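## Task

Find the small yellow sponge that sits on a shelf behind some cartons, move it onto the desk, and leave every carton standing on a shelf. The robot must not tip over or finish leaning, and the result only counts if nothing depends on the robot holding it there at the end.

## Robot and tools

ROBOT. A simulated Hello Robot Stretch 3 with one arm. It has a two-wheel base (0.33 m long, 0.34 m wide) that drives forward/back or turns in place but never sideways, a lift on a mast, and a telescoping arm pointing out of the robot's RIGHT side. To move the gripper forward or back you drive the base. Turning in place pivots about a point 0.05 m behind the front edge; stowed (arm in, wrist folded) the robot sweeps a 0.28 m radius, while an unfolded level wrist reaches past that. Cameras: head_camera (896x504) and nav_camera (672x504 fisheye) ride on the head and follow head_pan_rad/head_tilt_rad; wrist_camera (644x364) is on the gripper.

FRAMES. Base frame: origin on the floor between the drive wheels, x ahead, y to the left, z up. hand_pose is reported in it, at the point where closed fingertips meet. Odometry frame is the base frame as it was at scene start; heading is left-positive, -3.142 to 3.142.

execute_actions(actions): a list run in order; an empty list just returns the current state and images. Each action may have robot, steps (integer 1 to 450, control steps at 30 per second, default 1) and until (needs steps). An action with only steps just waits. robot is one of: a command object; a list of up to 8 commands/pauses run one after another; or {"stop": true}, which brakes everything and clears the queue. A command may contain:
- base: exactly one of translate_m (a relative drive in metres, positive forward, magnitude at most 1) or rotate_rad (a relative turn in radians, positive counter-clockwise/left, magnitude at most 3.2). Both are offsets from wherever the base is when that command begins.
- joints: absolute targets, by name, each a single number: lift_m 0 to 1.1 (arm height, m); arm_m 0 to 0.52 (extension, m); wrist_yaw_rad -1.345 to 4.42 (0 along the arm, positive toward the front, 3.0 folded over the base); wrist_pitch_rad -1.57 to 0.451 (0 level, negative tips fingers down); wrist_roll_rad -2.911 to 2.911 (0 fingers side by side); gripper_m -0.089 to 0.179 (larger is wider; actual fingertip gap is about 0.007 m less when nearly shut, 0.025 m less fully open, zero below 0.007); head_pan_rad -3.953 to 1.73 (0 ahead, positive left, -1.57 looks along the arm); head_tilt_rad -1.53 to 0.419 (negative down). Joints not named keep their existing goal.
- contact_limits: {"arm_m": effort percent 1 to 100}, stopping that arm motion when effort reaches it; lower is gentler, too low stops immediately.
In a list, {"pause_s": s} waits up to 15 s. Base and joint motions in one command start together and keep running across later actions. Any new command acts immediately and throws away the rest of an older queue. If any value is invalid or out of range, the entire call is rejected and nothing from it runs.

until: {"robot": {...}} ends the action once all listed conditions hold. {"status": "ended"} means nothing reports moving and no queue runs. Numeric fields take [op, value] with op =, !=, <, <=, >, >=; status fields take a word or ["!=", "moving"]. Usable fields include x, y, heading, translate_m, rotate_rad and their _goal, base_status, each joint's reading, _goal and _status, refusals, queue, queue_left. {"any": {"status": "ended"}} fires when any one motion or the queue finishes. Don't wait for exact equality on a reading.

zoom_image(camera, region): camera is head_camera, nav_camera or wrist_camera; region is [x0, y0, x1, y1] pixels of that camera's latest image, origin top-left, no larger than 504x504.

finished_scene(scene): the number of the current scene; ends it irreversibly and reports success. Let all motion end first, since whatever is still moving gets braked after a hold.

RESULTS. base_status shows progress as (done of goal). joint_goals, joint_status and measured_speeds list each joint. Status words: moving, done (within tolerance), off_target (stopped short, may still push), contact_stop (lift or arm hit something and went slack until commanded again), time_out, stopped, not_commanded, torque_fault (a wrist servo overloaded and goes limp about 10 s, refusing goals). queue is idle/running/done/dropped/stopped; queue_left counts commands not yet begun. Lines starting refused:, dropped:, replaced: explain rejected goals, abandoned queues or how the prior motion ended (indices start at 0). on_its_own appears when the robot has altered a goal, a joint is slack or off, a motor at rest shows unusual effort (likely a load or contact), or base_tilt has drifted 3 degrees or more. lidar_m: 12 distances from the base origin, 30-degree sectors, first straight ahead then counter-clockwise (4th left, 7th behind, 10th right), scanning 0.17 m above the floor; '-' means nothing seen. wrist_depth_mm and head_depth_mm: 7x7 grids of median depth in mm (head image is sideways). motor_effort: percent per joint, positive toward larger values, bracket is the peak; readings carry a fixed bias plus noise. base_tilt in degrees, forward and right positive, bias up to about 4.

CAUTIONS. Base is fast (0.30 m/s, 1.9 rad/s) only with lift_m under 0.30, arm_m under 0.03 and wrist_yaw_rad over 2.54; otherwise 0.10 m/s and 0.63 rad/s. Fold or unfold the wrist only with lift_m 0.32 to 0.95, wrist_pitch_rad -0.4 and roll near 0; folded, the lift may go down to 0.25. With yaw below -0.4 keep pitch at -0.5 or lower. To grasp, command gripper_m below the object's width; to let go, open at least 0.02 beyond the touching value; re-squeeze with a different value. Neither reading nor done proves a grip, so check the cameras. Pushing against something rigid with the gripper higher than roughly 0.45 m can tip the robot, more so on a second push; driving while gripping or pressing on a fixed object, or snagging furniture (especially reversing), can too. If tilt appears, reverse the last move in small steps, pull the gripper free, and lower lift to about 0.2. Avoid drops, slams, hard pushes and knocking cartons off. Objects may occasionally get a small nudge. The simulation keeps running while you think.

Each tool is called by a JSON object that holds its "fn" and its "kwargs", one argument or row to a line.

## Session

{"fn": "execute_actions", "kwargs": {
  "actions": [
    {"robot":{"joints":{"head_pan_rad":-1.7,"head_tilt_rad":-0.4}},"steps":100,"until":{"robot":{"status":"ended"}}}
  ]
}}

{"fn": "execute_actions", "kwargs": {
  "actions": [
    {"robot":{"joints":{"head_pan_rad":-3.6}},"steps":100,"until":{"robot":{"status":"ended"}}}
  ]
}}

{"fn": "execute_actions", "kwargs": {
  "actions": [
    {"robot":{"joints":{"head_pan_rad":0.6}},"steps":200,"until":{"robot":{"status":"ended"}}}
  ]
}}

Scene clock: 1.37 s.
robot.base_odometry: x=+0.000 y=+0.000 heading=+0.000 (m, m, rad; robot's odometry frame)
robot.turned_by_wheels: +0.000 (rad since the last result)
robot.turned_by_imu: +0.000 (rad since the last result)
robot.base_tilt: forward=-1.1 right=+0.6 (deg)
robot.lidar_m: 1.53 2.03 1.81 1.68 1.71 2.18 2.28 2.41 2.23 2.05 2.09 1.86
robot.head_depth_mm: 1985 2099 2264 2423 2527 1885 1495 / 1928 2069 2184 2358 2431 1888 1484 / 1893 2020 2146 2296 2412 1872 1493 / 1842 1957 2073 2235 2330 1878 1497 / 1804 1906 2027 2174 2292 1865 1493 / 1778 1868 1980 2114 2244 1870 1493 / 1729 1816 1924 2031 2178 1870 1490
robot.base_status: not_commanded
robot.joint_positions: lift_m=+0.481 arm_m=+0.000 wrist_yaw_rad=+2.911 wrist_pitch_rad=-0.439 wrist_roll_rad=+0.010 gripper_m=+0.037 head_pan_rad=-1.693 head_tilt_rad=-0.395
robot.joint_goals: lift_m=+0.481 arm_m=+0.000 wrist_yaw_rad=+2.911 wrist_pitch_rad=-0.439 wrist_roll_rad=+0.010 gripper_m=+0.037 head_pan_rad=-1.700 head_tilt_rad=-0.400
robot.joint_status: lift_m=not_commanded arm_m=not_commanded wrist_yaw_rad=not_commanded wrist_pitch_rad=not_commanded wrist_roll_rad=not_commanded gripper_m=not_commanded head_pan_rad=done head_tilt_rad=done
robot.measured_speeds: translate_m=+0.000 rotate_rad=+0.000 lift_m=+0.000 arm_m=+0.000 wrist_yaw_rad=+0.000 wrist_pitch_rad=+0.000 wrist_roll_rad=+0.000 head_pan_rad=+0.000 head_tilt_rad=+0.000
robot: refusals=0 queue=done queue_left=0
robot.motor_effort: left_wheel=+0(0) right_wheel=+0(0) lift_m=+29(30) arm_m=-1(0) wrist_yaw_rad=+0(1) wrist_pitch_rad=+6(6) wrist_roll_rad=+0(0) gripper_m=+1(0) head_pan_rad=-5(57) head_tilt_rad=-2(18) (%)
robot.hand_pose: x=+0.0295 y=+0.0712 z=+0.4888 quat_wxyz=(+0.233, +0.706, +0.072, +0.664) (m; robot's base frame)
robot.wrist_depth_mm: - - - - - - - / - - - - - - - / - - - - - - - / - - - - - - - / 906 - 914 894 903 869 849 / 777 763 - 759 - 733 717 / 674 660 663 654 648 637 640
pictures: head_camera (sideways: a quarter turn clockwise sets it upright), nav_camera (sideways: a quarter turn counterclockwise sets it upright), wrist_camera
Images, in order (width x height): head_camera 896x504, nav_camera 672x504, wrist_camera 644x364.

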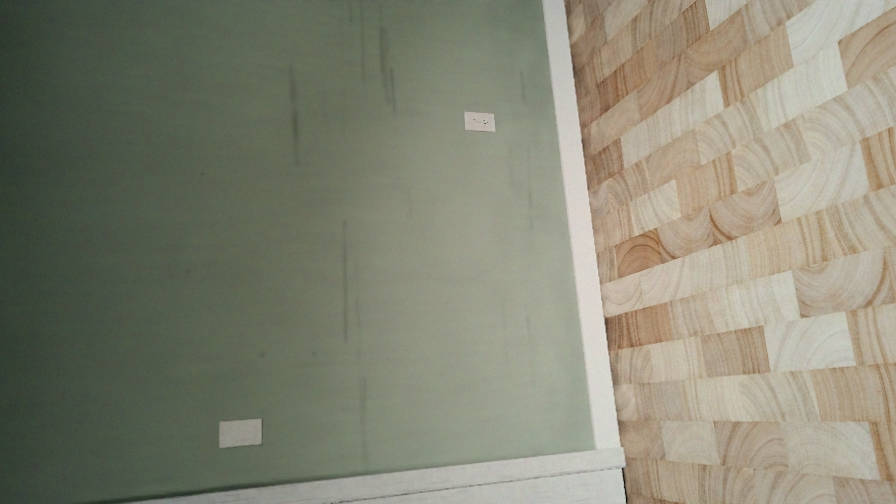

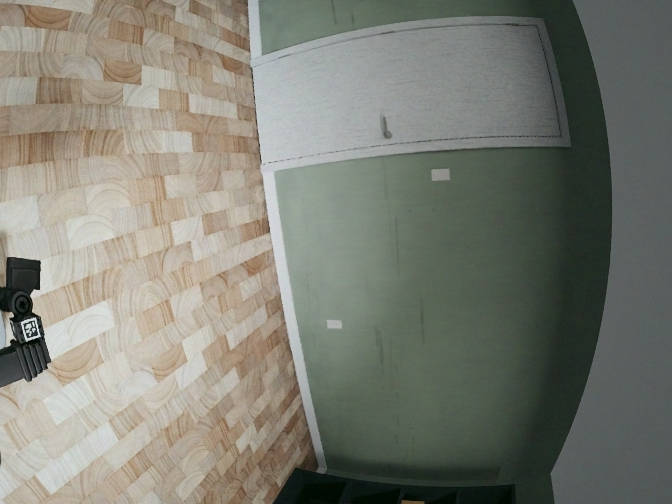

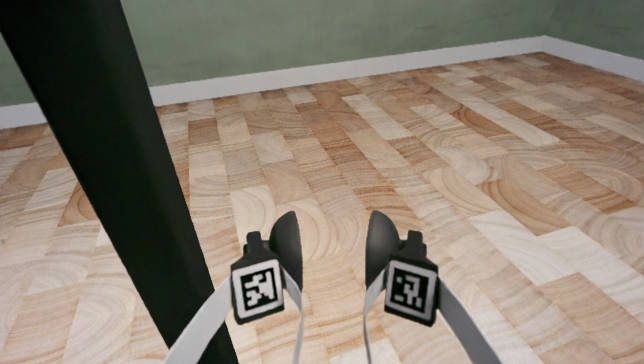

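Scene clock: 2.80 s.
robot.base_odometry: x=+0.000 y=+0.000 heading=+0.000 (m, m, rad; robot's odometry frame)
robot.turned_by_wheels: +0.000 (rad since the last result)
robot.turned_by_imu: +0.000 (rad since the last result)
robot.base_tilt: forward=-1.0 right=+0.6 (deg)
robot.lidar_m: 1.53 2.03 1.81 1.68 1.71 2.17 2.28 2.41 2.22 2.05 2.08 1.86
robot.head_depth_mm: 1904 1971 2056 2133 2197 1880 1489 / 2127 2196 2300 2432 2409 1884 1494 / 2397 2517 2661 2820 2519 1881 1492 / 2733 2886 3054 3282 2535 1872 1493 / 2665 2855 2988 3155 2521 1868 1489 / 2224 2431 2569 2828 2499 1863 1492 / 2383 2513 2642 2780 2471 1869 1487
robot.base_status: not_commanded
robot.joint_positions: lift_m=+0.481 arm_m=+0.000 wrist_yaw_rad=+2.911 wrist_pitch_rad=-0.439 wrist_roll_rad=+0.010 gripper_m=+0.037 head_pan_rad=-3.593 head_tilt_rad=-0.395
robot.joint_goals: lift_m=+0.481 arm_m=+0.000 wrist_yaw_rad=+2.911 wrist_pitch_rad=-0.439 wrist_roll_rad=+0.010 gripper_m=+0.037 head_pan_rad=-3.600 head_tilt_rad=-0.400
robot.joint_status: lift_m=not_commanded arm_m=not_commanded wrist_yaw_rad=not_commanded wrist_pitch_rad=not_commanded wrist_roll_rad=not_commanded gripper_m=not_commanded head_pan_rad=done head_tilt_rad=done
robot.measured_speeds: translate_m=+0.000 rotate_rad=+0.000 lift_m=+0.000 arm_m=+0.000 wrist_yaw_rad=+0.000 wrist_pitch_rad=+0.000 wrist_roll_rad=+0.000 head_pan_rad=+0.000 head_tilt_rad=+0.000
robot: refusals=0 queue=done queue_left=0
robot.motor_effort: left_wheel=+0(0) right_wheel=+0(0) lift_m=+29(29) arm_m=+0(0) wrist_yaw_rad=+1(1) wrist_pitch_rad=+6(6) wrist_roll_rad=+0(0) gripper_m=+0(0) head_pan_rad=-5(57) head_tilt_rad=-1(1) (%)
robot.hand_pose: x=+0.0295 y=+0.0712 z=+0.4888 quat_wxyz=(+0.233, +0.706, +0.072, +0.664) (m; robot's base frame)
robot.wrist_depth_mm: - - - - - - - / - - - - - - - / - - - - - - - / - - - - - - - / 899 - 921 868 902 869 842 / 776 761 - 742 - 731 720 / 674 666 646 658 645 645 636
pictures: head_camera (sideways: a quarter turn clockwise sets it upright), nav_camera (sideways: a quarter turn counterclockwise sets it upright), wrist_camera
Images, in order (width x height): head_camera 896x504, nav_camera 672x504, wrist_camera 644x364.

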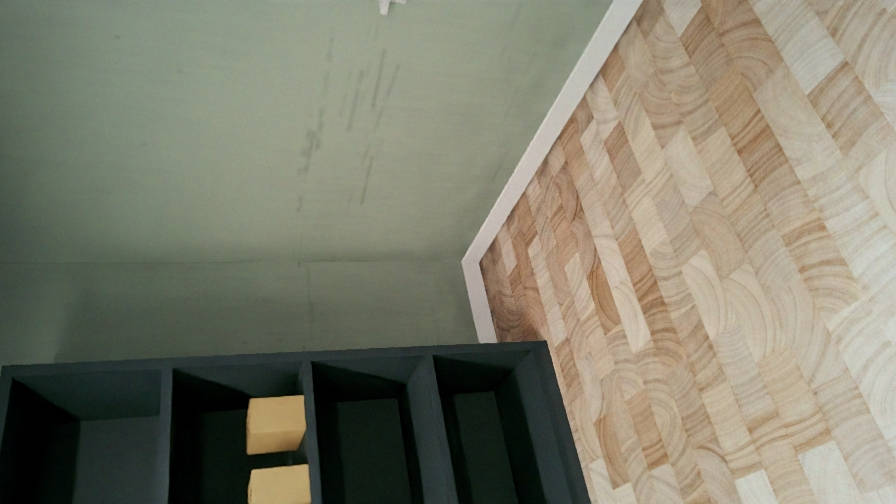

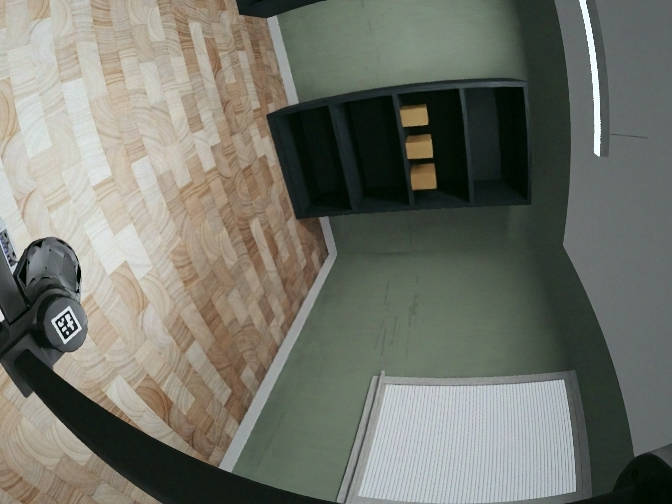

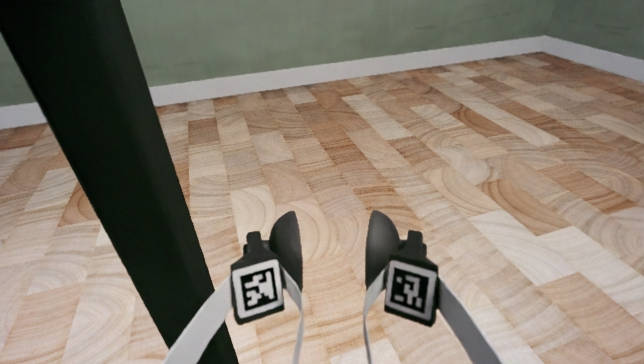

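Scene clock: 5.17 s.
robot.base_odometry: x=+0.000 y=+0.000 heading=+0.000 (m, m, rad; robot's odometry frame)
robot.turned_by_wheels: +0.000 (rad since the last result)
robot.turned_by_imu: +0.001 (rad since the last result)
robot.base_tilt: forward=-1.2 right=+0.7 (deg)
robot.lidar_m: 1.53 2.03 1.81 1.68 1.71 2.17 2.28 2.41 2.22 2.05 2.08 1.86
robot.head_depth_mm: 1713 1801 1884 1760 1613 1756 1496 / 1778 1879 1983 2098 2222 1890 1496 / 1863 1955 2083 2223 2332 1877 1487 / 1967 2054 2240 2358 2401 1876 1493 / 2059 2191 2345 2508 2527 1863 1489 / 2166 2298 2447 2602 2523 1874 1489 / 2054 2144 2216 2306 2355 1872 1489
robot.base_status: not_commanded
robot.joint_positions: lift_m=+0.481 arm_m=+0.000 wrist_yaw_rad=+2.911 wrist_pitch_rad=-0.439 wrist_roll_rad=+0.010 gripper_m=+0.037 head_pan_rad=+0.593 head_tilt_rad=-0.395
robot.joint_goals: lift_m=+0.481 arm_m=+0.000 wrist_yaw_rad=+2.911 wrist_pitch_rad=-0.439 wrist_roll_rad=+0.010 gripper_m=+0.037 head_pan_rad=+0.600 head_tilt_rad=-0.400
robot.joint_status: lift_m=not_commanded arm_m=not_commanded wrist_yaw_rad=not_commanded wrist_pitch_rad=not_commanded wrist_roll_rad=not_commanded gripper_m=not_commanded head_pan_rad=done head_tilt_rad=done
robot.measured_speeds: translate_m=+0.000 rotate_rad=+0.000 lift_m=+0.000 arm_m=+0.000 wrist_yaw_rad=+0.000 wrist_pitch_rad=+0.000 wrist_roll_rad=+0.000 head_pan_rad=+0.000 head_tilt_rad=+0.000
robot: refusals=0 queue=done queue_left=0
robot.motor_effort: left_wheel=+0(0) right_wheel=+0(0) lift_m=+30(29) arm_m=+0(1) wrist_yaw_rad=+0(0) wrist_pitch_rad=+6(6) wrist_roll_rad=+0(0) gripper_m=+1(1) head_pan_rad=+4(57) head_tilt_rad=-2(2) (%)
robot.hand_pose: x=+0.0295 y=+0.0712 z=+0.4888 quat_wxyz=(+0.233, +0.706, +0.072, +0.664) (m; robot's base frame)
robot.wrist_depth_mm: - - - - - - - / - - - - - - - / - - - - - - - / - - - - - - - / 930 - 906 882 902 854 855 / 765 759 - 754 - 732 723 / 666 667 656 657 637 640 623
pictures: head_camera (sideways: a quarter turn clockwise sets it upright), nav_camera (sideways: a quarter turn counterclockwise sets it upright), wrist_camera
Images, in order (width x height): head_camera 896x504, nav_camera 672x504, wrist_camera 644x364.

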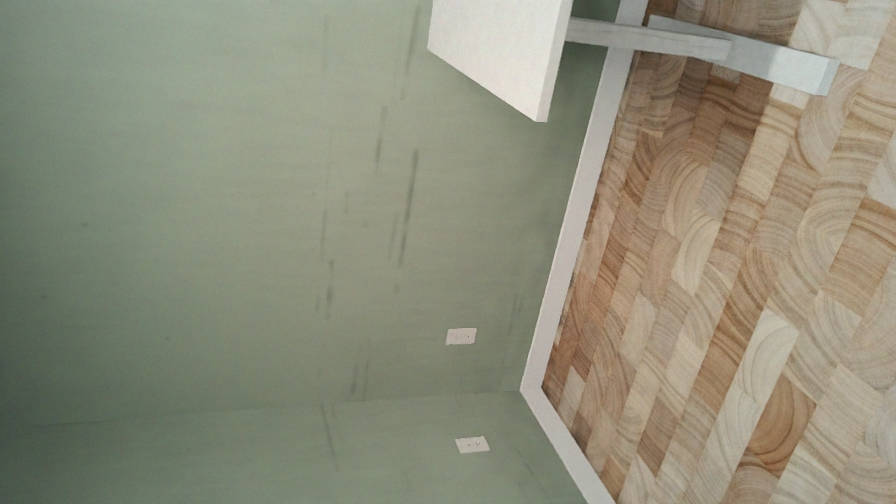

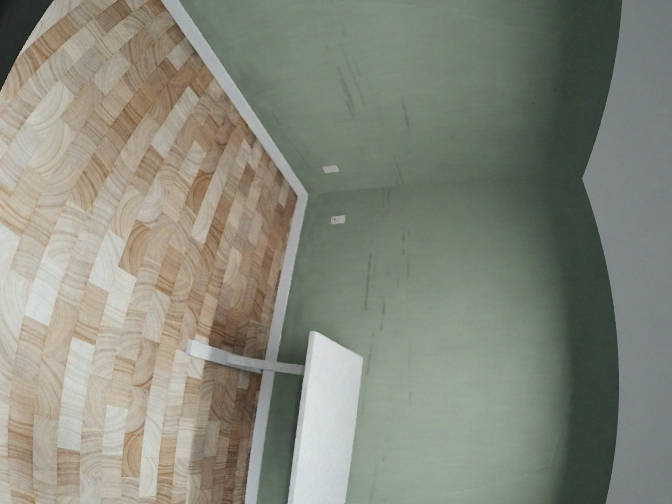

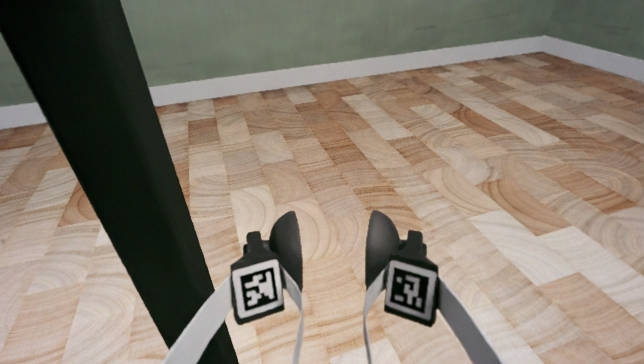

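{"fn": "execute_actions", "kwargs": {
  "actions": [
    {"robot":[{"joints":{"lift_m":0.25,"head_pan_rad":-1.57,"head_tilt_rad":-0.3}},{"base":{"rotate_rad":2.93}},{"base":{"translate_m":1.0}},{"base":{"translate_m":0.72}},{"base":{"rotate_rad":2.09}},{"joints":{"lift_m":0.6,"wrist_pitch_rad":-0.4}}],"steps":450,"until":{"robot":{"status":"ended"}}},
    {"steps":200,"until":{"robot":{"status":"ended"}}}
  ]
}}

Scene clock: 40.00 s.
robot.base_odometry: x=-1.682 y=+0.361 heading=-1.263 (m, m, rad; robot's odometry frame)
robot.turned_by_wheels: +5.020 (rad since the last result)
robot.turned_by_imu: +4.947 (rad since the last result)
robot.base_tilt: forward=-1.1 right=+0.7 (deg)
robot.lidar_m: 2.60 2.92 3.17 2.56 1.38 1.16 1.15 0.78 0.84 0.84 0.74 1.43
robot.head_depth_mm: 900 918 989 611 629 1134 964 / 917 916 1009 628 645 1155 961 / 933 915 1036 1067 724 1184 960 / 953 917 1056 690 683 1203 959 / 974 920 1072 669 692 1195 962 / 826 785 876 864 769 948 918 / 671 663 700 714 729 781 831
robot.base_status: done (rotate_rad +2.0899 of +2.0900)
robot.joint_positions: lift_m=+0.600 arm_m=+0.000 wrist_yaw_rad=+2.911 wrist_pitch_rad=-0.420 wrist_roll_rad=+0.010 gripper_m=+0.037 head_pan_rad=-1.563 head_tilt_rad=-0.309
robot.joint_goals: lift_m=+0.600 arm_m=+0.000 wrist_yaw_rad=+2.911 wrist_pitch_rad=-0.400 wrist_roll_rad=+0.010 gripper_m=+0.037 head_pan_rad=-1.570 head_tilt_rad=-0.300
robot.joint_status: lift_m=done arm_m=not_commanded wrist_yaw_rad=not_commanded wrist_pitch_rad=done wrist_roll_rad=not_commanded gripper_m=not_commanded head_pan_rad=done head_tilt_rad=done
robot.measured_speeds: translate_m=+0.000 rotate_rad=+0.000 lift_m=+0.000 arm_m=+0.000 wrist_yaw_rad=+0.000 wrist_pitch_rad=+0.000 wrist_roll_rad=+0.000 head_pan_rad=+0.000 head_tilt_rad=+0.000
robot: refusals=0 queue=done queue_left=0
robot.motor_effort: left_wheel=-2(11) right_wheel=+3(12) lift_m=+38(40) arm_m=-1(1) wrist_yaw_rad=+0(1) wrist_pitch_rad=+8(8) wrist_roll_rad=+0(0) gripper_m=+1(1) head_pan_rad=-4(55) head_tilt_rad=+3(11) (%)
robot.hand_pose: x=+0.0300 y=+0.0734 z=+0.6117 quat_wxyz=(+0.227, +0.707, +0.066, +0.666) (m; robot's base frame)
robot.wrist_depth_mm: - - - - - - - / - - - - - - - / - - - - - - - / - - - - - - - / - - - - - - - / 943 918 - 923 - 896 870 / 804 809 791 779 771 779 767
pictures: head_camera (sideways: a quarter turn clockwise sets it upright), nav_camera (sideways: a quarter turn counterclockwise sets it upright), wrist_camera
Images, in order (width x height): head_camera 896x504, nav_camera 672x504, wrist_camera 644x364.

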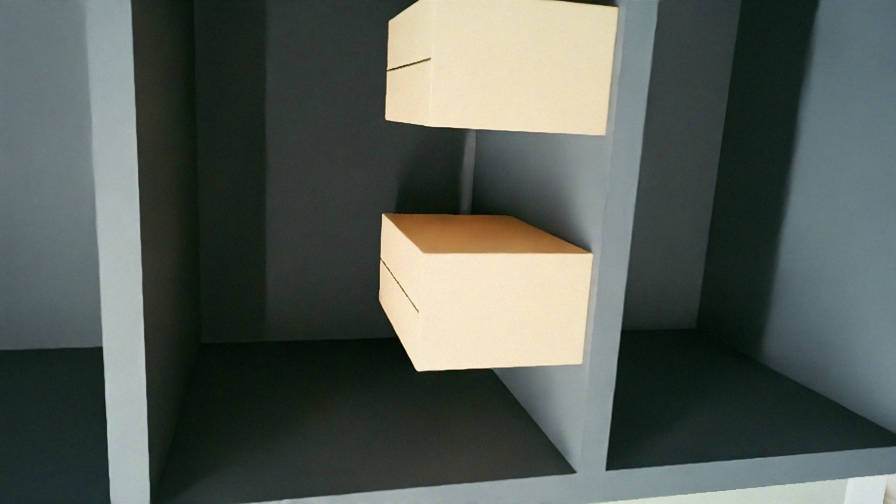

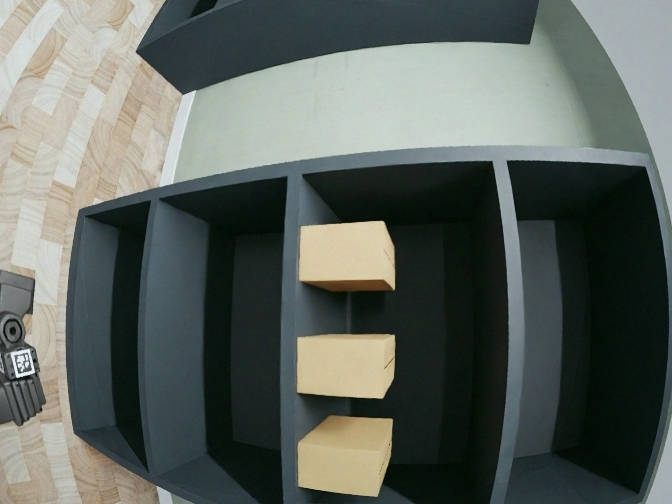

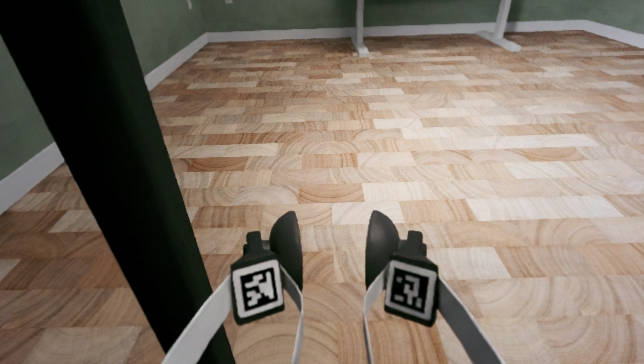

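{"fn": "execute_actions", "kwargs": {
  "actions": [
    {"robot":[{"base":{"rotate_rad":-0.17}},{"base":{"translate_m":-0.12},"joints":{"wrist_yaw_rad":0,"lift_m":0.9,"gripper_m":0.179}},{"joints":{"wrist_pitch_rad":0,"head_tilt_rad":-0.5,"lift_m":1.02}}],"steps":450,"until":{"robot":{"status":"ended"}}}
  ]
}}

Scene clock: 57.80 s.
robot.base_odometry: x=-1.698 y=+0.480 heading=-1.433 (m, m, rad; robot's odometry frame)
robot.turned_by_wheels: -0.170 (rad since the last result)
robot.turned_by_imu: -0.166 (rad since the last result)
robot.base_tilt: forward=-1.0 right=+0.7 (deg)
robot.lidar_m: 2.71 2.86 3.61 3.20 1.42 1.06 1.03 1.09 0.72 1.09 0.81 1.54
robot.head_depth_mm: 901 967 619 642 - - - / 902 966 635 648 - - - / 908 975 1030 850 - - - / 909 978 636 665 - 961 1231 / 912 984 631 665 1226 996 1228 / 917 986 1026 791 1233 989 1226 / 921 981 717 684 1244 990 1236
robot.base_status: done (translate_m -0.1200 of -0.1200)
robot.joint_positions: lift_m=+1.020 arm_m=+0.000 wrist_yaw_rad=+0.003 wrist_pitch_rad=-0.023 wrist_roll_rad=+0.010 gripper_m=+0.179 head_pan_rad=-1.563 head_tilt_rad=-0.493
robot.joint_goals: lift_m=+1.020 arm_m=+0.000 wrist_yaw_rad=+0.000 wrist_pitch_rad=+0.000 wrist_roll_rad=+0.010 gripper_m=+0.179 head_pan_rad=-1.570 head_tilt_rad=-0.500
robot.joint_status: lift_m=done arm_m=not_commanded wrist_yaw_rad=done wrist_pitch_rad=done wrist_roll_rad=not_commanded gripper_m=done head_pan_rad=done head_tilt_rad=done
robot.measured_speeds: translate_m=+0.000 rotate_rad=+0.000 lift_m=+0.000 arm_m=+0.000 wrist_yaw_rad=+0.000 wrist_pitch_rad=+0.000 wrist_roll_rad=+0.000 head_pan_rad=+0.000 head_tilt_rad=+0.000
robot: refusals=0 queue=done queue_left=0
robot.motor_effort: left_wheel=+3(9) right_wheel=-2(6) lift_m=+38(39) arm_m=-1(1) wrist_yaw_rad=-2(4) wrist_pitch_rad=+9(9) wrist_roll_rad=+0(0) gripper_m=+0(85) head_pan_rad=-4(5) head_tilt_rad=-2(13) (%)
robot.hand_pose: x=-0.0207 y=-0.4004 z=+1.1284 quat_wxyz=(+0.704, +0.009, -0.710, -0.007) (m; robot's base frame)
robot.wrist_depth_mm: 616 764 801 793 781 691 441 / 607 820 829 803 806 688 438 / 560 768 835 829 833 606 439 / 441 460 423 524 418 402 443 / 454 488 438 512 426 413 423 / 464 459 444 429 421 415 - / 613 883 946 965 931 738 468
pictures: head_camera (sideways: a quarter turn clockwise sets it upright), nav_camera (sideways: a quarter turn counterclockwise sets it upright), wrist_camera
Images, in order (width x height): head_camera 896x504, nav_camera 672x504, wrist_camera 644x364.

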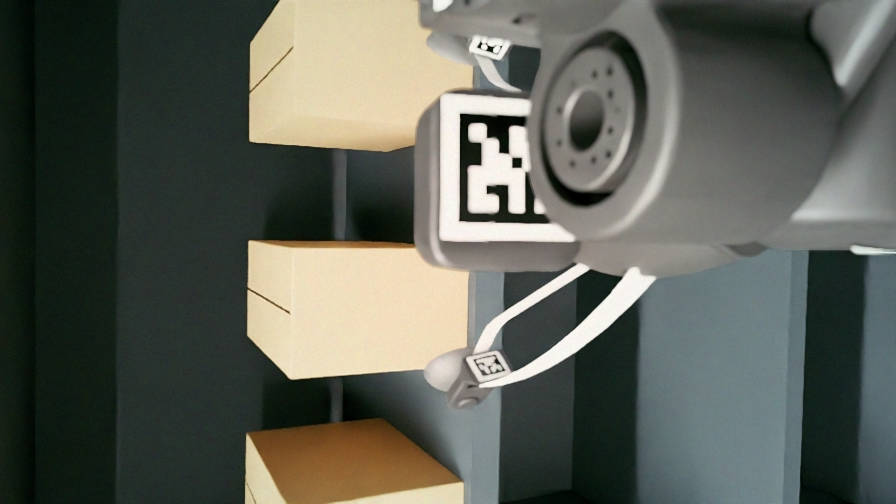

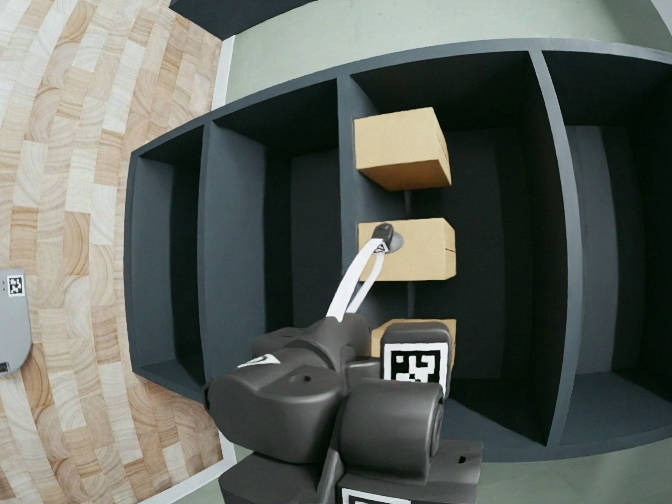

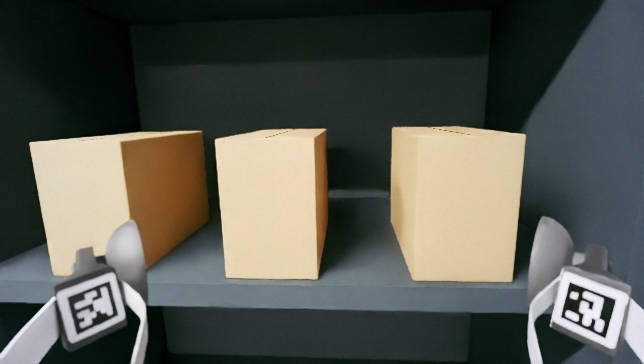

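{"fn": "execute_actions", "kwargs": {
  "actions": [
    {"robot":[{"base":{"rotate_rad":-0.06}},{"base":{"translate_m":0.115},"joints":{"arm_m":0.12}}],"steps":450,"until":{"robot":{"status":"ended"}}}
  ]
}}

Scene clock: 69.53 s.
robot.base_odometry: x=-1.689 y=+0.366 heading=-1.493 (m, m, rad; robot's odometry frame)
robot.turned_by_wheels: -0.060 (rad since the last result)
robot.turned_by_imu: -0.058 (rad since the last result)
robot.base_tilt: forward=-1.1 right=+0.6 (deg)
robot.lidar_m: 2.26 2.69 3.55 3.18 1.67 1.20 1.15 1.19 0.77 1.09 0.74 1.43
robot.head_depth_mm: 910 979 684 - - 961 1199 / 908 978 1030 - - 992 1230 / 908 978 721 - - 962 1234 / 906 977 628 - 1222 993 1231 / 904 972 1030 685 1230 993 1236 / 902 973 751 675 1224 995 1233 / 899 971 620 659 1179 989 1111
robot.base_status: done (translate_m +0.1150 of +0.1150)
robot.joint_positions: lift_m=+1.020 arm_m=+0.120 wrist_yaw_rad=+0.002 wrist_pitch_rad=-0.023 wrist_roll_rad=+0.010 gripper_m=+0.179 head_pan_rad=-1.563 head_tilt_rad=-0.494
robot.joint_goals: lift_m=+1.020 arm_m=+0.120 wrist_yaw_rad=+0.000 wrist_pitch_rad=+0.000 wrist_roll_rad=+0.010 gripper_m=+0.179 head_pan_rad=-1.570 head_tilt_rad=-0.500
robot.joint_status: lift_m=done arm_m=done wrist_yaw_rad=done wrist_pitch_rad=done wrist_roll_rad=not_commanded gripper_m=done head_pan_rad=done head_tilt_rad=done
robot.measured_speeds: translate_m=+0.000 rotate_rad=+0.000 lift_m=+0.000 arm_m=+0.000 wrist_yaw_rad=+0.000 wrist_pitch_rad=+0.000 wrist_roll_rad=+0.000 head_pan_rad=+0.000 head_tilt_rad=+0.000
robot: refusals=0 queue=done queue_left=0
robot.motor_effort: left_wheel=+3(9) right_wheel=-2(7) lift_m=+38(38) arm_m=+5(8) wrist_yaw_rad=-2(3) wrist_pitch_rad=+8(9) wrist_roll_rad=+0(0) gripper_m=+1(1) head_pan_rad=-4(4) head_tilt_rad=-1(2) (%)
robot.hand_pose: x=-0.0209 y=-0.5203 z=+1.1284 quat_wxyz=(+0.704, +0.009, -0.710, -0.008) (m; robot's base frame)
robot.wrist_depth_mm: 528 673 681 674 671 670 525 / 531 693 701 687 694 685 526 / 517 674 713 710 716 465 479 / 290 328 509 290 731 346 287 / 301 352 517 299 507 361 295 / 310 378 426 309 393 371 - / - 321 328 312 316 316 304
pictures: head_camera (sideways: a quarter turn clockwise sets it upright), nav_camera (sideways: a quarter turn counterclockwise sets it upright), wrist_camera
Images, in order (width x height): head_camera 896x504, nav_camera 672x504, wrist_camera 644x364.

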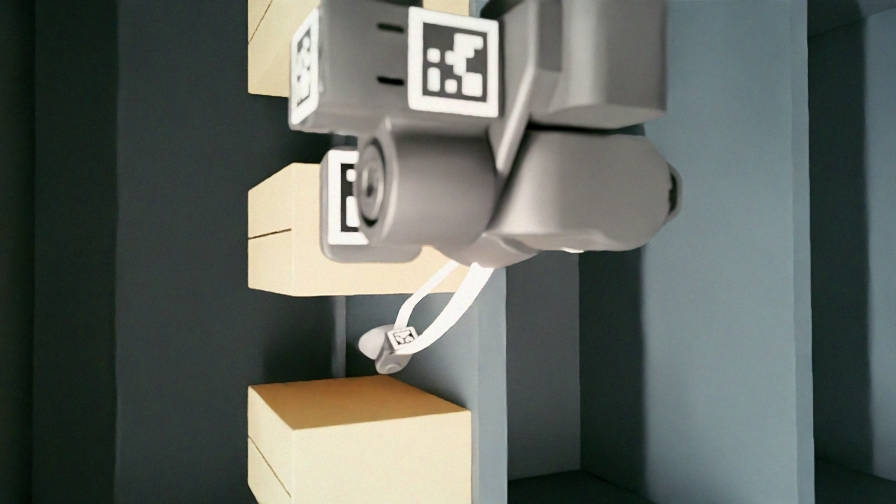

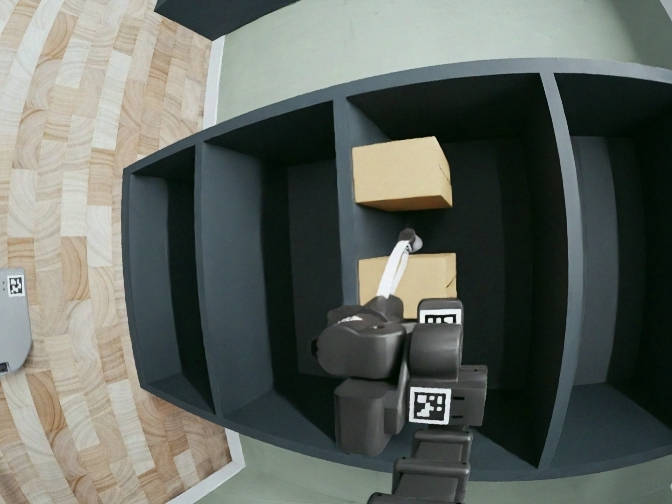

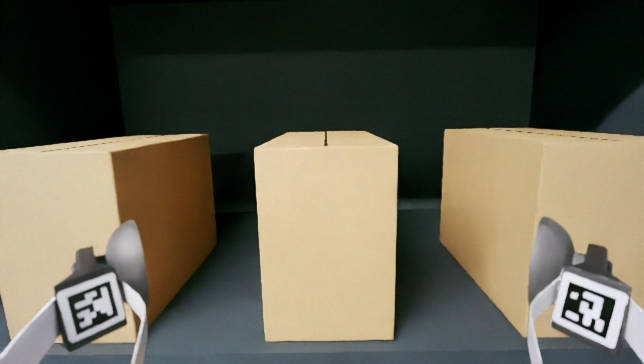

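{"fn": "execute_actions", "kwargs": {
  "actions": [
    {"robot":[{"joints":{"lift_m":0.95}},{"joints":{"arm_m":0.335}},{"joints":{"gripper_m":0.085}},{"pause_s":0.5},{"joints":{"lift_m":0.97}},{"joints":{"arm_m":0.0}}],"steps":450,"until":{"robot":{"status":"ended"}}}
  ]
}}

Scene clock: 87.97 s.
robot.base_odometry: x=-1.689 y=+0.366 heading=-1.493 (m, m, rad; robot's odometry frame)
robot.turned_by_wheels: +0.000 (rad since the last result)
robot.turned_by_imu: +0.003 (rad since the last result)
robot.base_tilt: forward=-1.1 right=+0.6 (deg)
robot.lidar_m: 2.26 2.68 3.56 3.18 1.67 1.20 1.15 1.19 0.78 1.08 0.74 1.44
robot.head_depth_mm: 910 982 638 670 1224 - - / 908 984 1017 674 386 376 - / 908 981 1035 393 383 - - / 909 974 1030 387 375 - 1227 / 906 970 1030 477 496 960 1231 / 902 971 752 673 1223 988 1228 / 904 967 620 660 1180 991 1184
robot.base_status: done (translate_m +0.1150 of +0.1150)
robot.joint_positions: lift_m=+0.970 arm_m=+0.000 wrist_yaw_rad=+0.001 wrist_pitch_rad=-0.038 wrist_roll_rad=+0.009 gripper_m=+0.105 head_pan_rad=-1.563 head_tilt_rad=-0.495
robot.joint_goals: lift_m=+0.970 arm_m=+0.000 wrist_yaw_rad=+0.000 wrist_pitch_rad=+0.000 wrist_roll_rad=+0.009 gripper_m=+0.104 head_pan_rad=-1.570 head_tilt_rad=-0.500
robot.joint_status: lift_m=done arm_m=done wrist_yaw_rad=done wrist_pitch_rad=done wrist_roll_rad=not_commanded gripper_m=done head_pan_rad=done head_tilt_rad=done
robot.measured_speeds: translate_m=+0.000 rotate_rad=+0.000 lift_m=+0.000 arm_m=+0.000 wrist_yaw_rad=+0.000 wrist_pitch_rad=+0.000 wrist_roll_rad=+0.000 head_pan_rad=+0.000 head_tilt_rad=+0.000
robot: refusals=0 queue=done queue_left=0
robot.on_its_own: gripper_m is held at +0.104, not at your +0.085, by its stall guard, which is not easing now
robot.motor_effort: left_wheel=+3(9) right_wheel=-2(5) lift_m=+38(41) arm_m=-4(8) wrist_yaw_rad=-2(6) wrist_pitch_rad=+15(17) wrist_roll_rad=+1(2) gripper_m=-19(98) head_pan_rad=-4(4) head_tilt_rad=-2(2) (%)
robot.hand_pose: x=-0.0213 y=-0.4004 z=+1.0745 quat_wxyz=(+0.704, +0.014, -0.710, -0.013) (m; robot's base frame)
robot.wrist_depth_mm: 529 769 787 784 796 771 527 / 512 722 165 170 179 700 505 / 495 402 152 156 162 403 467 / 499 413 140 145 149 412 486 / 455 425 131 135 139 418 420 / 505 - 123 127 130 132 510 / 485 772 116 119 122 125 544
pictures: head_camera (sideways: a quarter turn clockwise sets it upright), nav_camera (sideways: a quarter turn counterclockwise sets it upright), wrist_camera
Images, in order (width x height): head_camera 896x504, nav_camera 672x504, wrist_camera 644x364.

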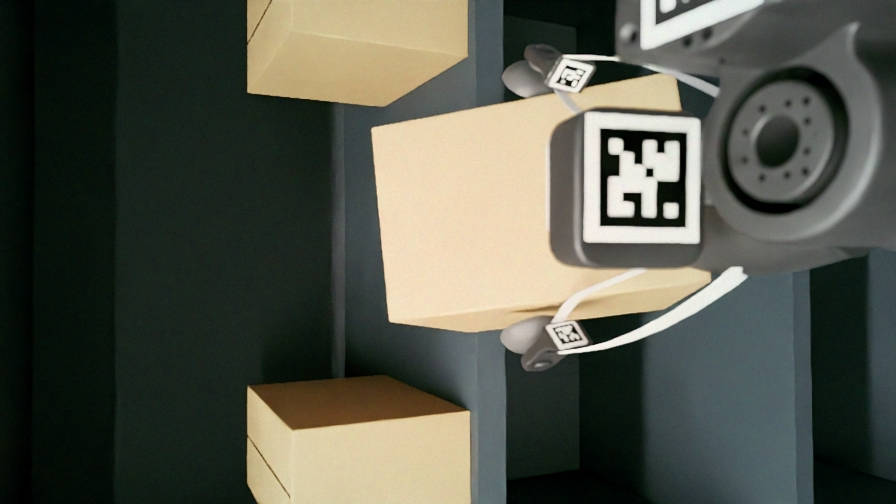

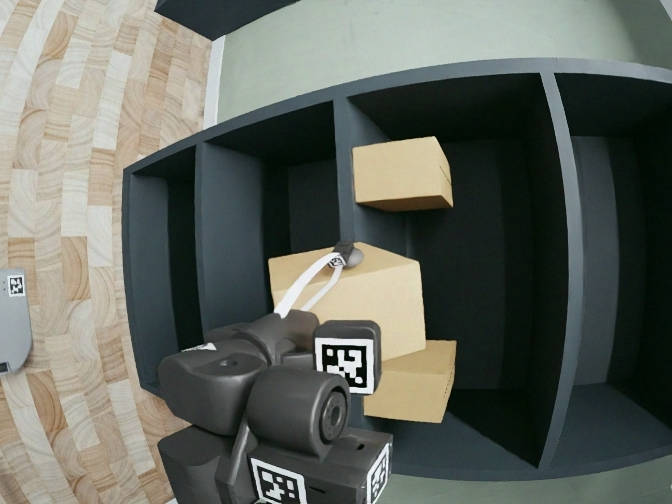

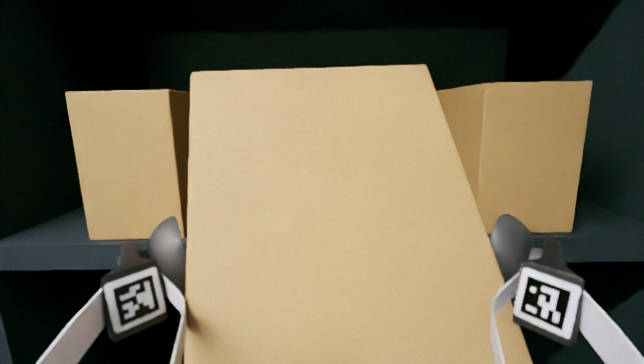

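{"fn": "execute_actions", "kwargs": {
  "actions": [
    {"robot":[{"joints":{"lift_m":0.67,"head_tilt_rad":-0.9,"wrist_pitch_rad":0.15}},{"joints":{"arm_m":0.15}}],"steps":450,"until":{"robot":{"status":"ended"}}}
  ]
}}

Scene clock: 102.67 s.
robot.base_odometry: x=-1.689 y=+0.366 heading=-1.493 (m, m, rad; robot's odometry frame)
robot.turned_by_wheels: +0.000 (rad since the last result)
robot.turned_by_imu: +0.002 (rad since the last result)
robot.base_tilt: forward=-1.1 right=+0.6 (deg)
robot.lidar_m: 2.26 2.69 3.56 3.18 1.67 1.20 1.15 1.19 0.78 1.08 0.74 1.44
robot.head_depth_mm: 620 636 1188 1012 1335 1302 - / 816 649 1207 1007 - - 1136 / 814 649 1155 677 - 1265 1139 / 810 647 651 664 1383 1285 1139 / 811 647 1194 1012 1382 1282 1135 / 733 645 1193 1002 1385 1285 1136 / 560 618 1178 1006 1254 1285 1136
robot.base_status: done (translate_m +0.1150 of +0.1150)
robot.joint_positions: lift_m=+0.670 arm_m=+0.150 wrist_yaw_rad=+0.002 wrist_pitch_rad=+0.111 wrist_roll_rad=+0.009 gripper_m=+0.105 head_pan_rad=-1.563 head_tilt_rad=-0.889
robot.joint_goals: lift_m=+0.670 arm_m=+0.150 wrist_yaw_rad=+0.000 wrist_pitch_rad=+0.150 wrist_roll_rad=+0.009 gripper_m=+0.104 head_pan_rad=-1.570 head_tilt_rad=-0.900
robot.joint_status: lift_m=done arm_m=done wrist_yaw_rad=done wrist_pitch_rad=done wrist_roll_rad=not_commanded gripper_m=done head_pan_rad=done head_tilt_rad=done
robot.measured_speeds: translate_m=+0.000 rotate_rad=+0.000 lift_m=+0.000 arm_m=+0.000 wrist_yaw_rad=+0.000 wrist_pitch_rad=+0.000 wrist_roll_rad=+0.000 head_pan_rad=+0.000 head_tilt_rad=+0.000
robot: refusals=0 queue=done queue_left=0
robot.on_its_own: gripper_m is held at +0.104, not at your +0.085, by its stall guard, which is not easing now
robot.motor_effort: left_wheel=+2(2) right_wheel=-2(2) lift_m=+19(39) arm_m=+4(4) wrist_yaw_rad=-2(3) wrist_pitch_rad=+15(16) wrist_roll_rad=+1(1) gripper_m=-19(18) head_pan_rad=-3(5) head_tilt_rad=-3(19) (%)
robot.hand_pose: x=-0.0209 y=-0.5520 z=+0.8136 quat_wxyz=(+0.703, -0.038, -0.709, +0.040) (m; robot's base frame)
robot.wrist_depth_mm: 244 246 250 252 256 257 257 / 392 398 324 329 367 423 428 / 525 697 160 163 171 689 531 / 533 698 145 150 155 689 530 / 529 710 134 138 142 658 530 / 513 - 124 127 131 133 509 / 484 603 115 118 121 125 537
pictures: head_camera (sideways: a quarter turn clockwise sets it upright), nav_camera (sideways: a quarter turn counterclockwise sets it upright), wrist_camera
Images, in order (width x height): head_camera 896x504, nav_camera 672x504, wrist_camera 644x364.

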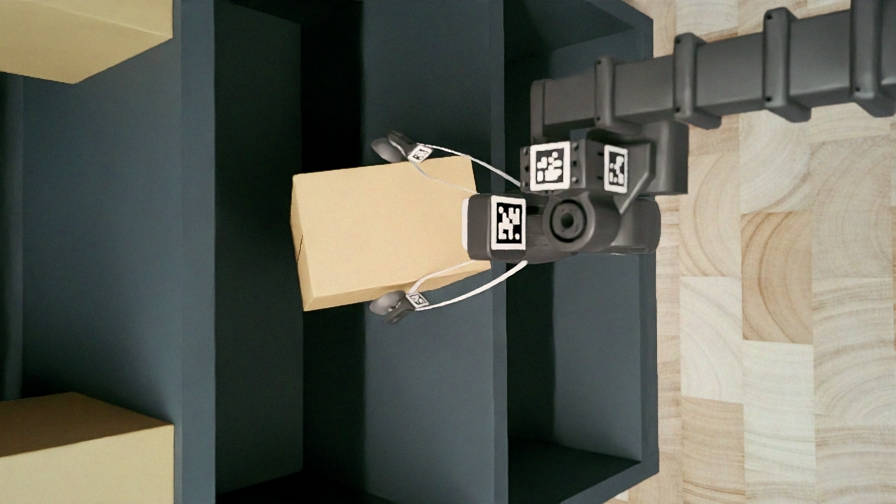

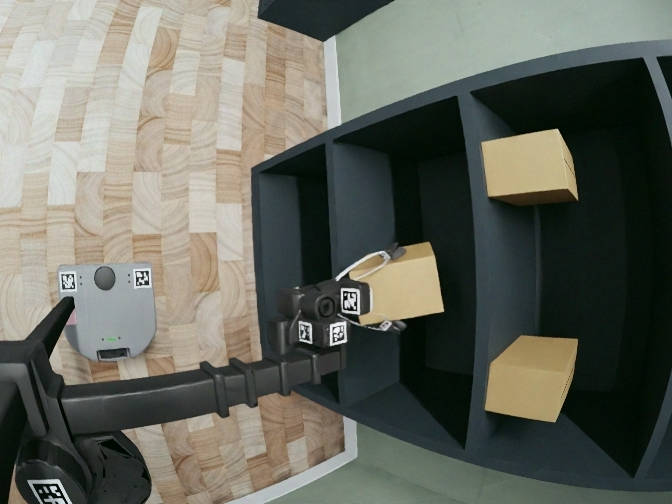

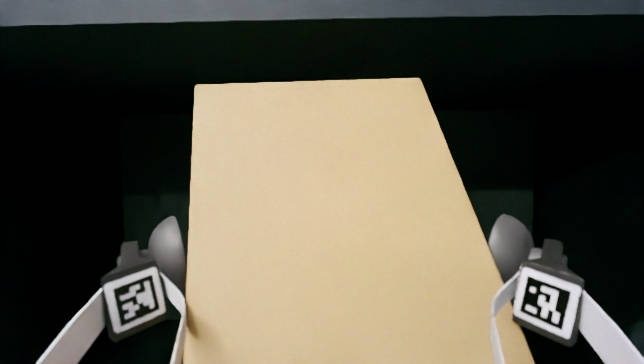

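{"fn": "execute_actions", "kwargs": {
  "actions": [
    {"robot":[{"joints":{"arm_m":0.33}},{"joints":{"lift_m":0.60,"wrist_pitch_rad":0.0}}],"steps":450,"until":{"robot":{"status":"ended"}}}
  ]
}}

Scene clock: 111.50 s.
robot.base_odometry: x=-1.689 y=+0.366 heading=-1.493 (m, m, rad; robot's odometry frame)
robot.turned_by_wheels: +0.000 (rad since the last result)
robot.turned_by_imu: +0.001 (rad since the last result)
robot.base_tilt: forward=-1.1 right=+0.7 (deg)
robot.lidar_m: 2.25 2.69 3.57 3.16 1.67 1.20 1.15 1.18 0.78 1.08 0.74 1.43
robot.head_depth_mm: 621 637 1189 1011 1334 1285 1161 / 814 649 1203 1041 1396 - - / 810 649 1184 - 1358 1282 1139 / 809 648 843 977 1387 1282 1141 / 809 647 1192 1008 1379 1293 1141 / 733 645 1189 1008 1380 1283 1135 / 560 619 1177 1006 1251 1275 1136
robot.base_status: done (translate_m +0.1150 of +0.1150)
robot.joint_positions: lift_m=+0.600 arm_m=+0.330 wrist_yaw_rad=+0.002 wrist_pitch_rad=-0.023 wrist_roll_rad=+0.009 gripper_m=+0.105 head_pan_rad=-1.563 head_tilt_rad=-0.889
robot.joint_goals: lift_m=+0.600 arm_m=+0.330 wrist_yaw_rad=+0.000 wrist_pitch_rad=+0.000 wrist_roll_rad=+0.009 gripper_m=+0.104 head_pan_rad=-1.570 head_tilt_rad=-0.900
robot.joint_status: lift_m=done arm_m=done wrist_yaw_rad=done wrist_pitch_rad=done wrist_roll_rad=not_commanded gripper_m=done head_pan_rad=done head_tilt_rad=done
robot.measured_speeds: translate_m=+0.000 rotate_rad=+0.000 lift_m=+0.000 arm_m=+0.000 wrist_yaw_rad=+0.000 wrist_pitch_rad=+0.000 wrist_roll_rad=+0.000 head_pan_rad=+0.000 head_tilt_rad=+0.000
robot: refusals=0 queue=done queue_left=0
robot.on_its_own: gripper_m is held at +0.104, not at your +0.085, by its stall guard, which is not easing now
robot.motor_effort: left_wheel=+2(2) right_wheel=-1(2) lift_m=+19(21) arm_m=+4(3) wrist_yaw_rad=-1(2) wrist_pitch_rad=+9(15) wrist_roll_rad=+1(1) gripper_m=-19(19) head_pan_rad=-4(4) head_tilt_rad=-3(3) (%)
robot.hand_pose: x=-0.0211 y=-0.7303 z=+0.7091 quat_wxyz=(+0.704, +0.009, -0.710, -0.008) (m; robot's base frame)
robot.wrist_depth_mm: 483 483 484 479 477 480 471 / 494 497 145 150 155 491 488 / 507 509 138 142 147 504 504 / 520 526 132 136 140 518 516 / 523 540 127 130 134 139 529 / 492 - 121 124 128 131 478 / 403 370 116 120 123 126 356
pictures: head_camera (sideways: a quarter turn clockwise sets it upright), nav_camera (sideways: a quarter turn counterclockwise sets it upright), wrist_camera
Images, in order (width x height): head_camera 896x504, nav_camera 672x504, wrist_camera 644x364.

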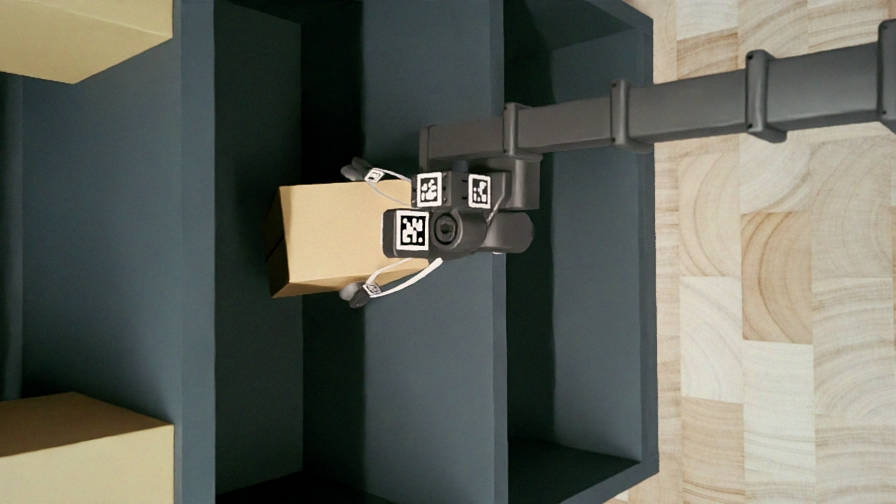

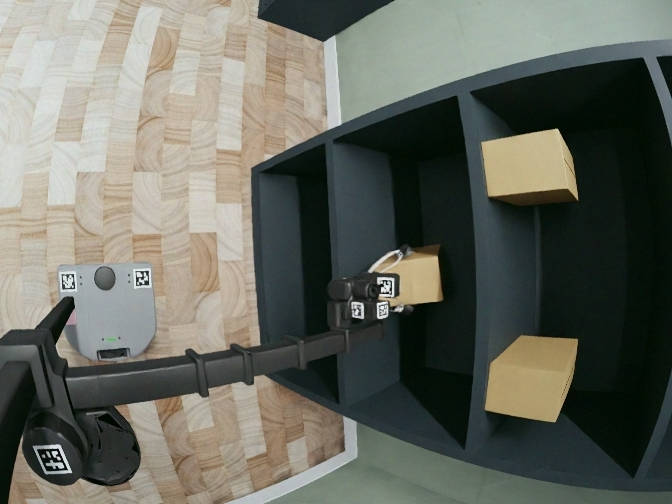

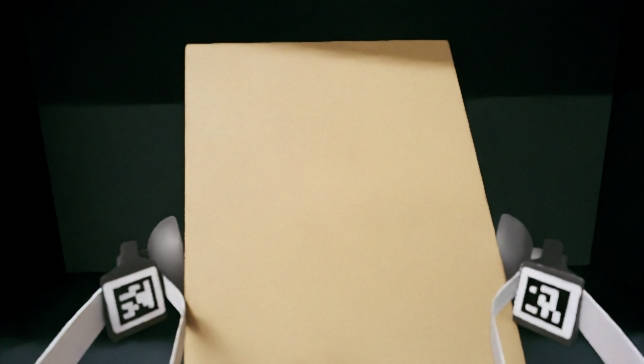

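It is righting itself on the board; lowering further and releasing.

{"fn": "execute_actions", "kwargs": {
  "actions": [
    {"robot":[{"joints":{"lift_m":0.55}},{"joints":{"gripper_m":0.179}},{"joints":{"arm_m":0.0}},{"joints":{"lift_m":1.05,"head_tilt_rad":-0.5}}],"steps":450,"until":{"robot":{"status":"ended"}}}
  ]
}}

Scene clock: 126.77 s.
robot.base_odometry: x=-1.689 y=+0.366 heading=-1.493 (m, m, rad; robot's odometry frame)
robot.turned_by_wheels: +0.000 (rad since the last result)
robot.turned_by_imu: +0.003 (rad since the last result)
robot.base_tilt: forward=-1.1 right=+0.6 (deg)
robot.lidar_m: 2.25 2.69 3.54 3.17 1.67 1.20 1.15 1.18 0.78 1.08 0.74 1.43
robot.head_depth_mm: 913 973 659 - - - - / 908 978 1023 - - - - / 905 980 1034 - - - - / 906 976 1032 - - 887 1220 / 903 978 1030 745 1217 974 1219 / 902 961 753 668 1219 980 1218 / 900 961 615 662 1185 978 1180
robot.base_status: done (translate_m +0.1150 of +0.1150)
robot.joint_positions: lift_m=+1.050 arm_m=+0.000 wrist_yaw_rad=-0.001 wrist_pitch_rad=-0.022 wrist_roll_rad=+0.009 gripper_m=+0.179 head_pan_rad=-1.563 head_tilt_rad=-0.508
robot.joint_goals: lift_m=+1.050 arm_m=+0.000 wrist_yaw_rad=+0.000 wrist_pitch_rad=+0.000 wrist_roll_rad=+0.009 gripper_m=+0.179 head_pan_rad=-1.570 head_tilt_rad=-0.500
robot.joint_status: lift_m=done arm_m=done wrist_yaw_rad=done wrist_pitch_rad=done wrist_roll_rad=not_commanded gripper_m=done head_pan_rad=done head_tilt_rad=done
robot.measured_speeds: translate_m=+0.000 rotate_rad=+0.000 lift_m=+0.000 arm_m=+0.000 wrist_yaw_rad=+0.000 wrist_pitch_rad=+0.000 wrist_roll_rad=+0.000 head_pan_rad=+0.000 head_tilt_rad=+0.000
robot: refusals=0 queue=done queue_left=0
robot.motor_effort: left_wheel=+3(3) right_wheel=-1(2) lift_m=+38(39) arm_m=-5(5) wrist_yaw_rad=+0(2) wrist_pitch_rad=+8(9) wrist_roll_rad=+1(1) gripper_m=+1(83) head_pan_rad=-3(3) head_tilt_rad=+2(18) (%)
robot.hand_pose: x=-0.0216 y=-0.4009 z=+1.1585 quat_wxyz=(+0.704, +0.008, -0.710, -0.009) (m; robot's base frame)
robot.wrist_depth_mm: 532 677 723 751 763 692 532 / 528 780 815 810 814 787 527 / 525 762 826 841 833 744 527 / 514 413 648 852 834 411 487 / 511 420 603 702 633 422 486 / 482 429 488 487 480 435 - / 532 655 940 734 938 704 576
pictures: head_camera (sideways: a quarter turn clockwise sets it upright), nav_camera (sideways: a quarter turn counterclockwise sets it upright), wrist_camera
Images, in order (width x height): head_camera 896x504, nav_camera 672x504, wrist_camera 644x364.

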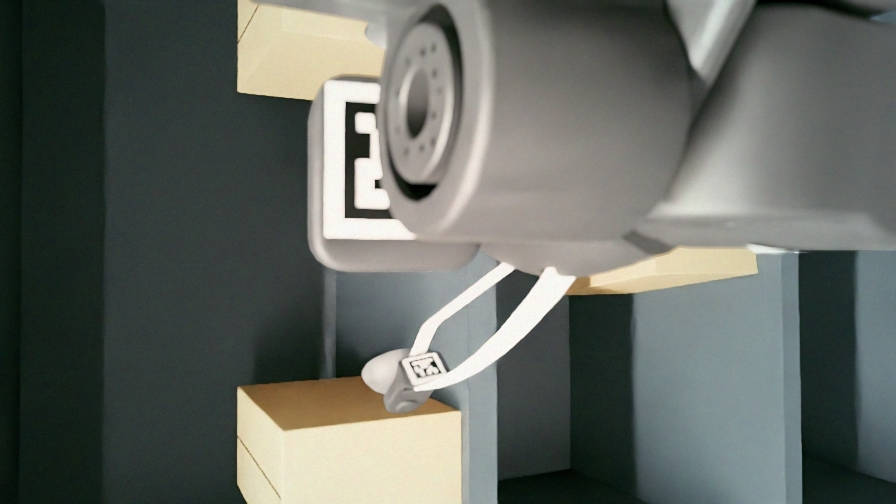

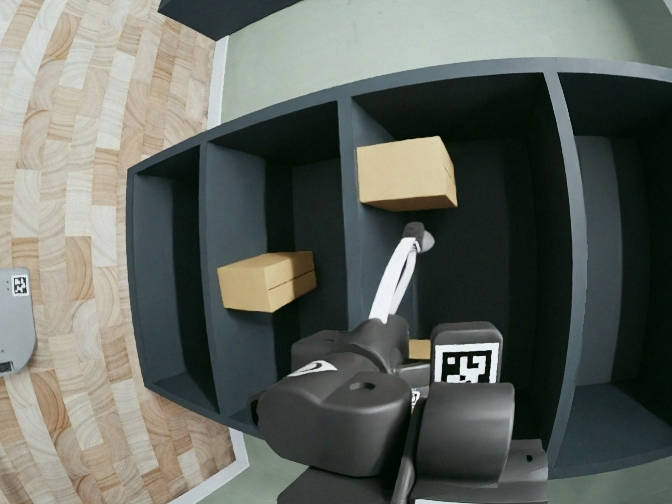

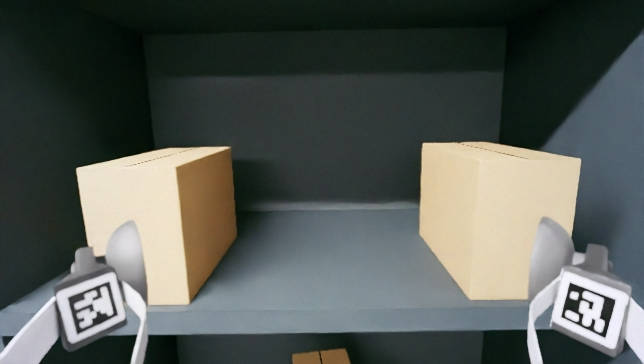

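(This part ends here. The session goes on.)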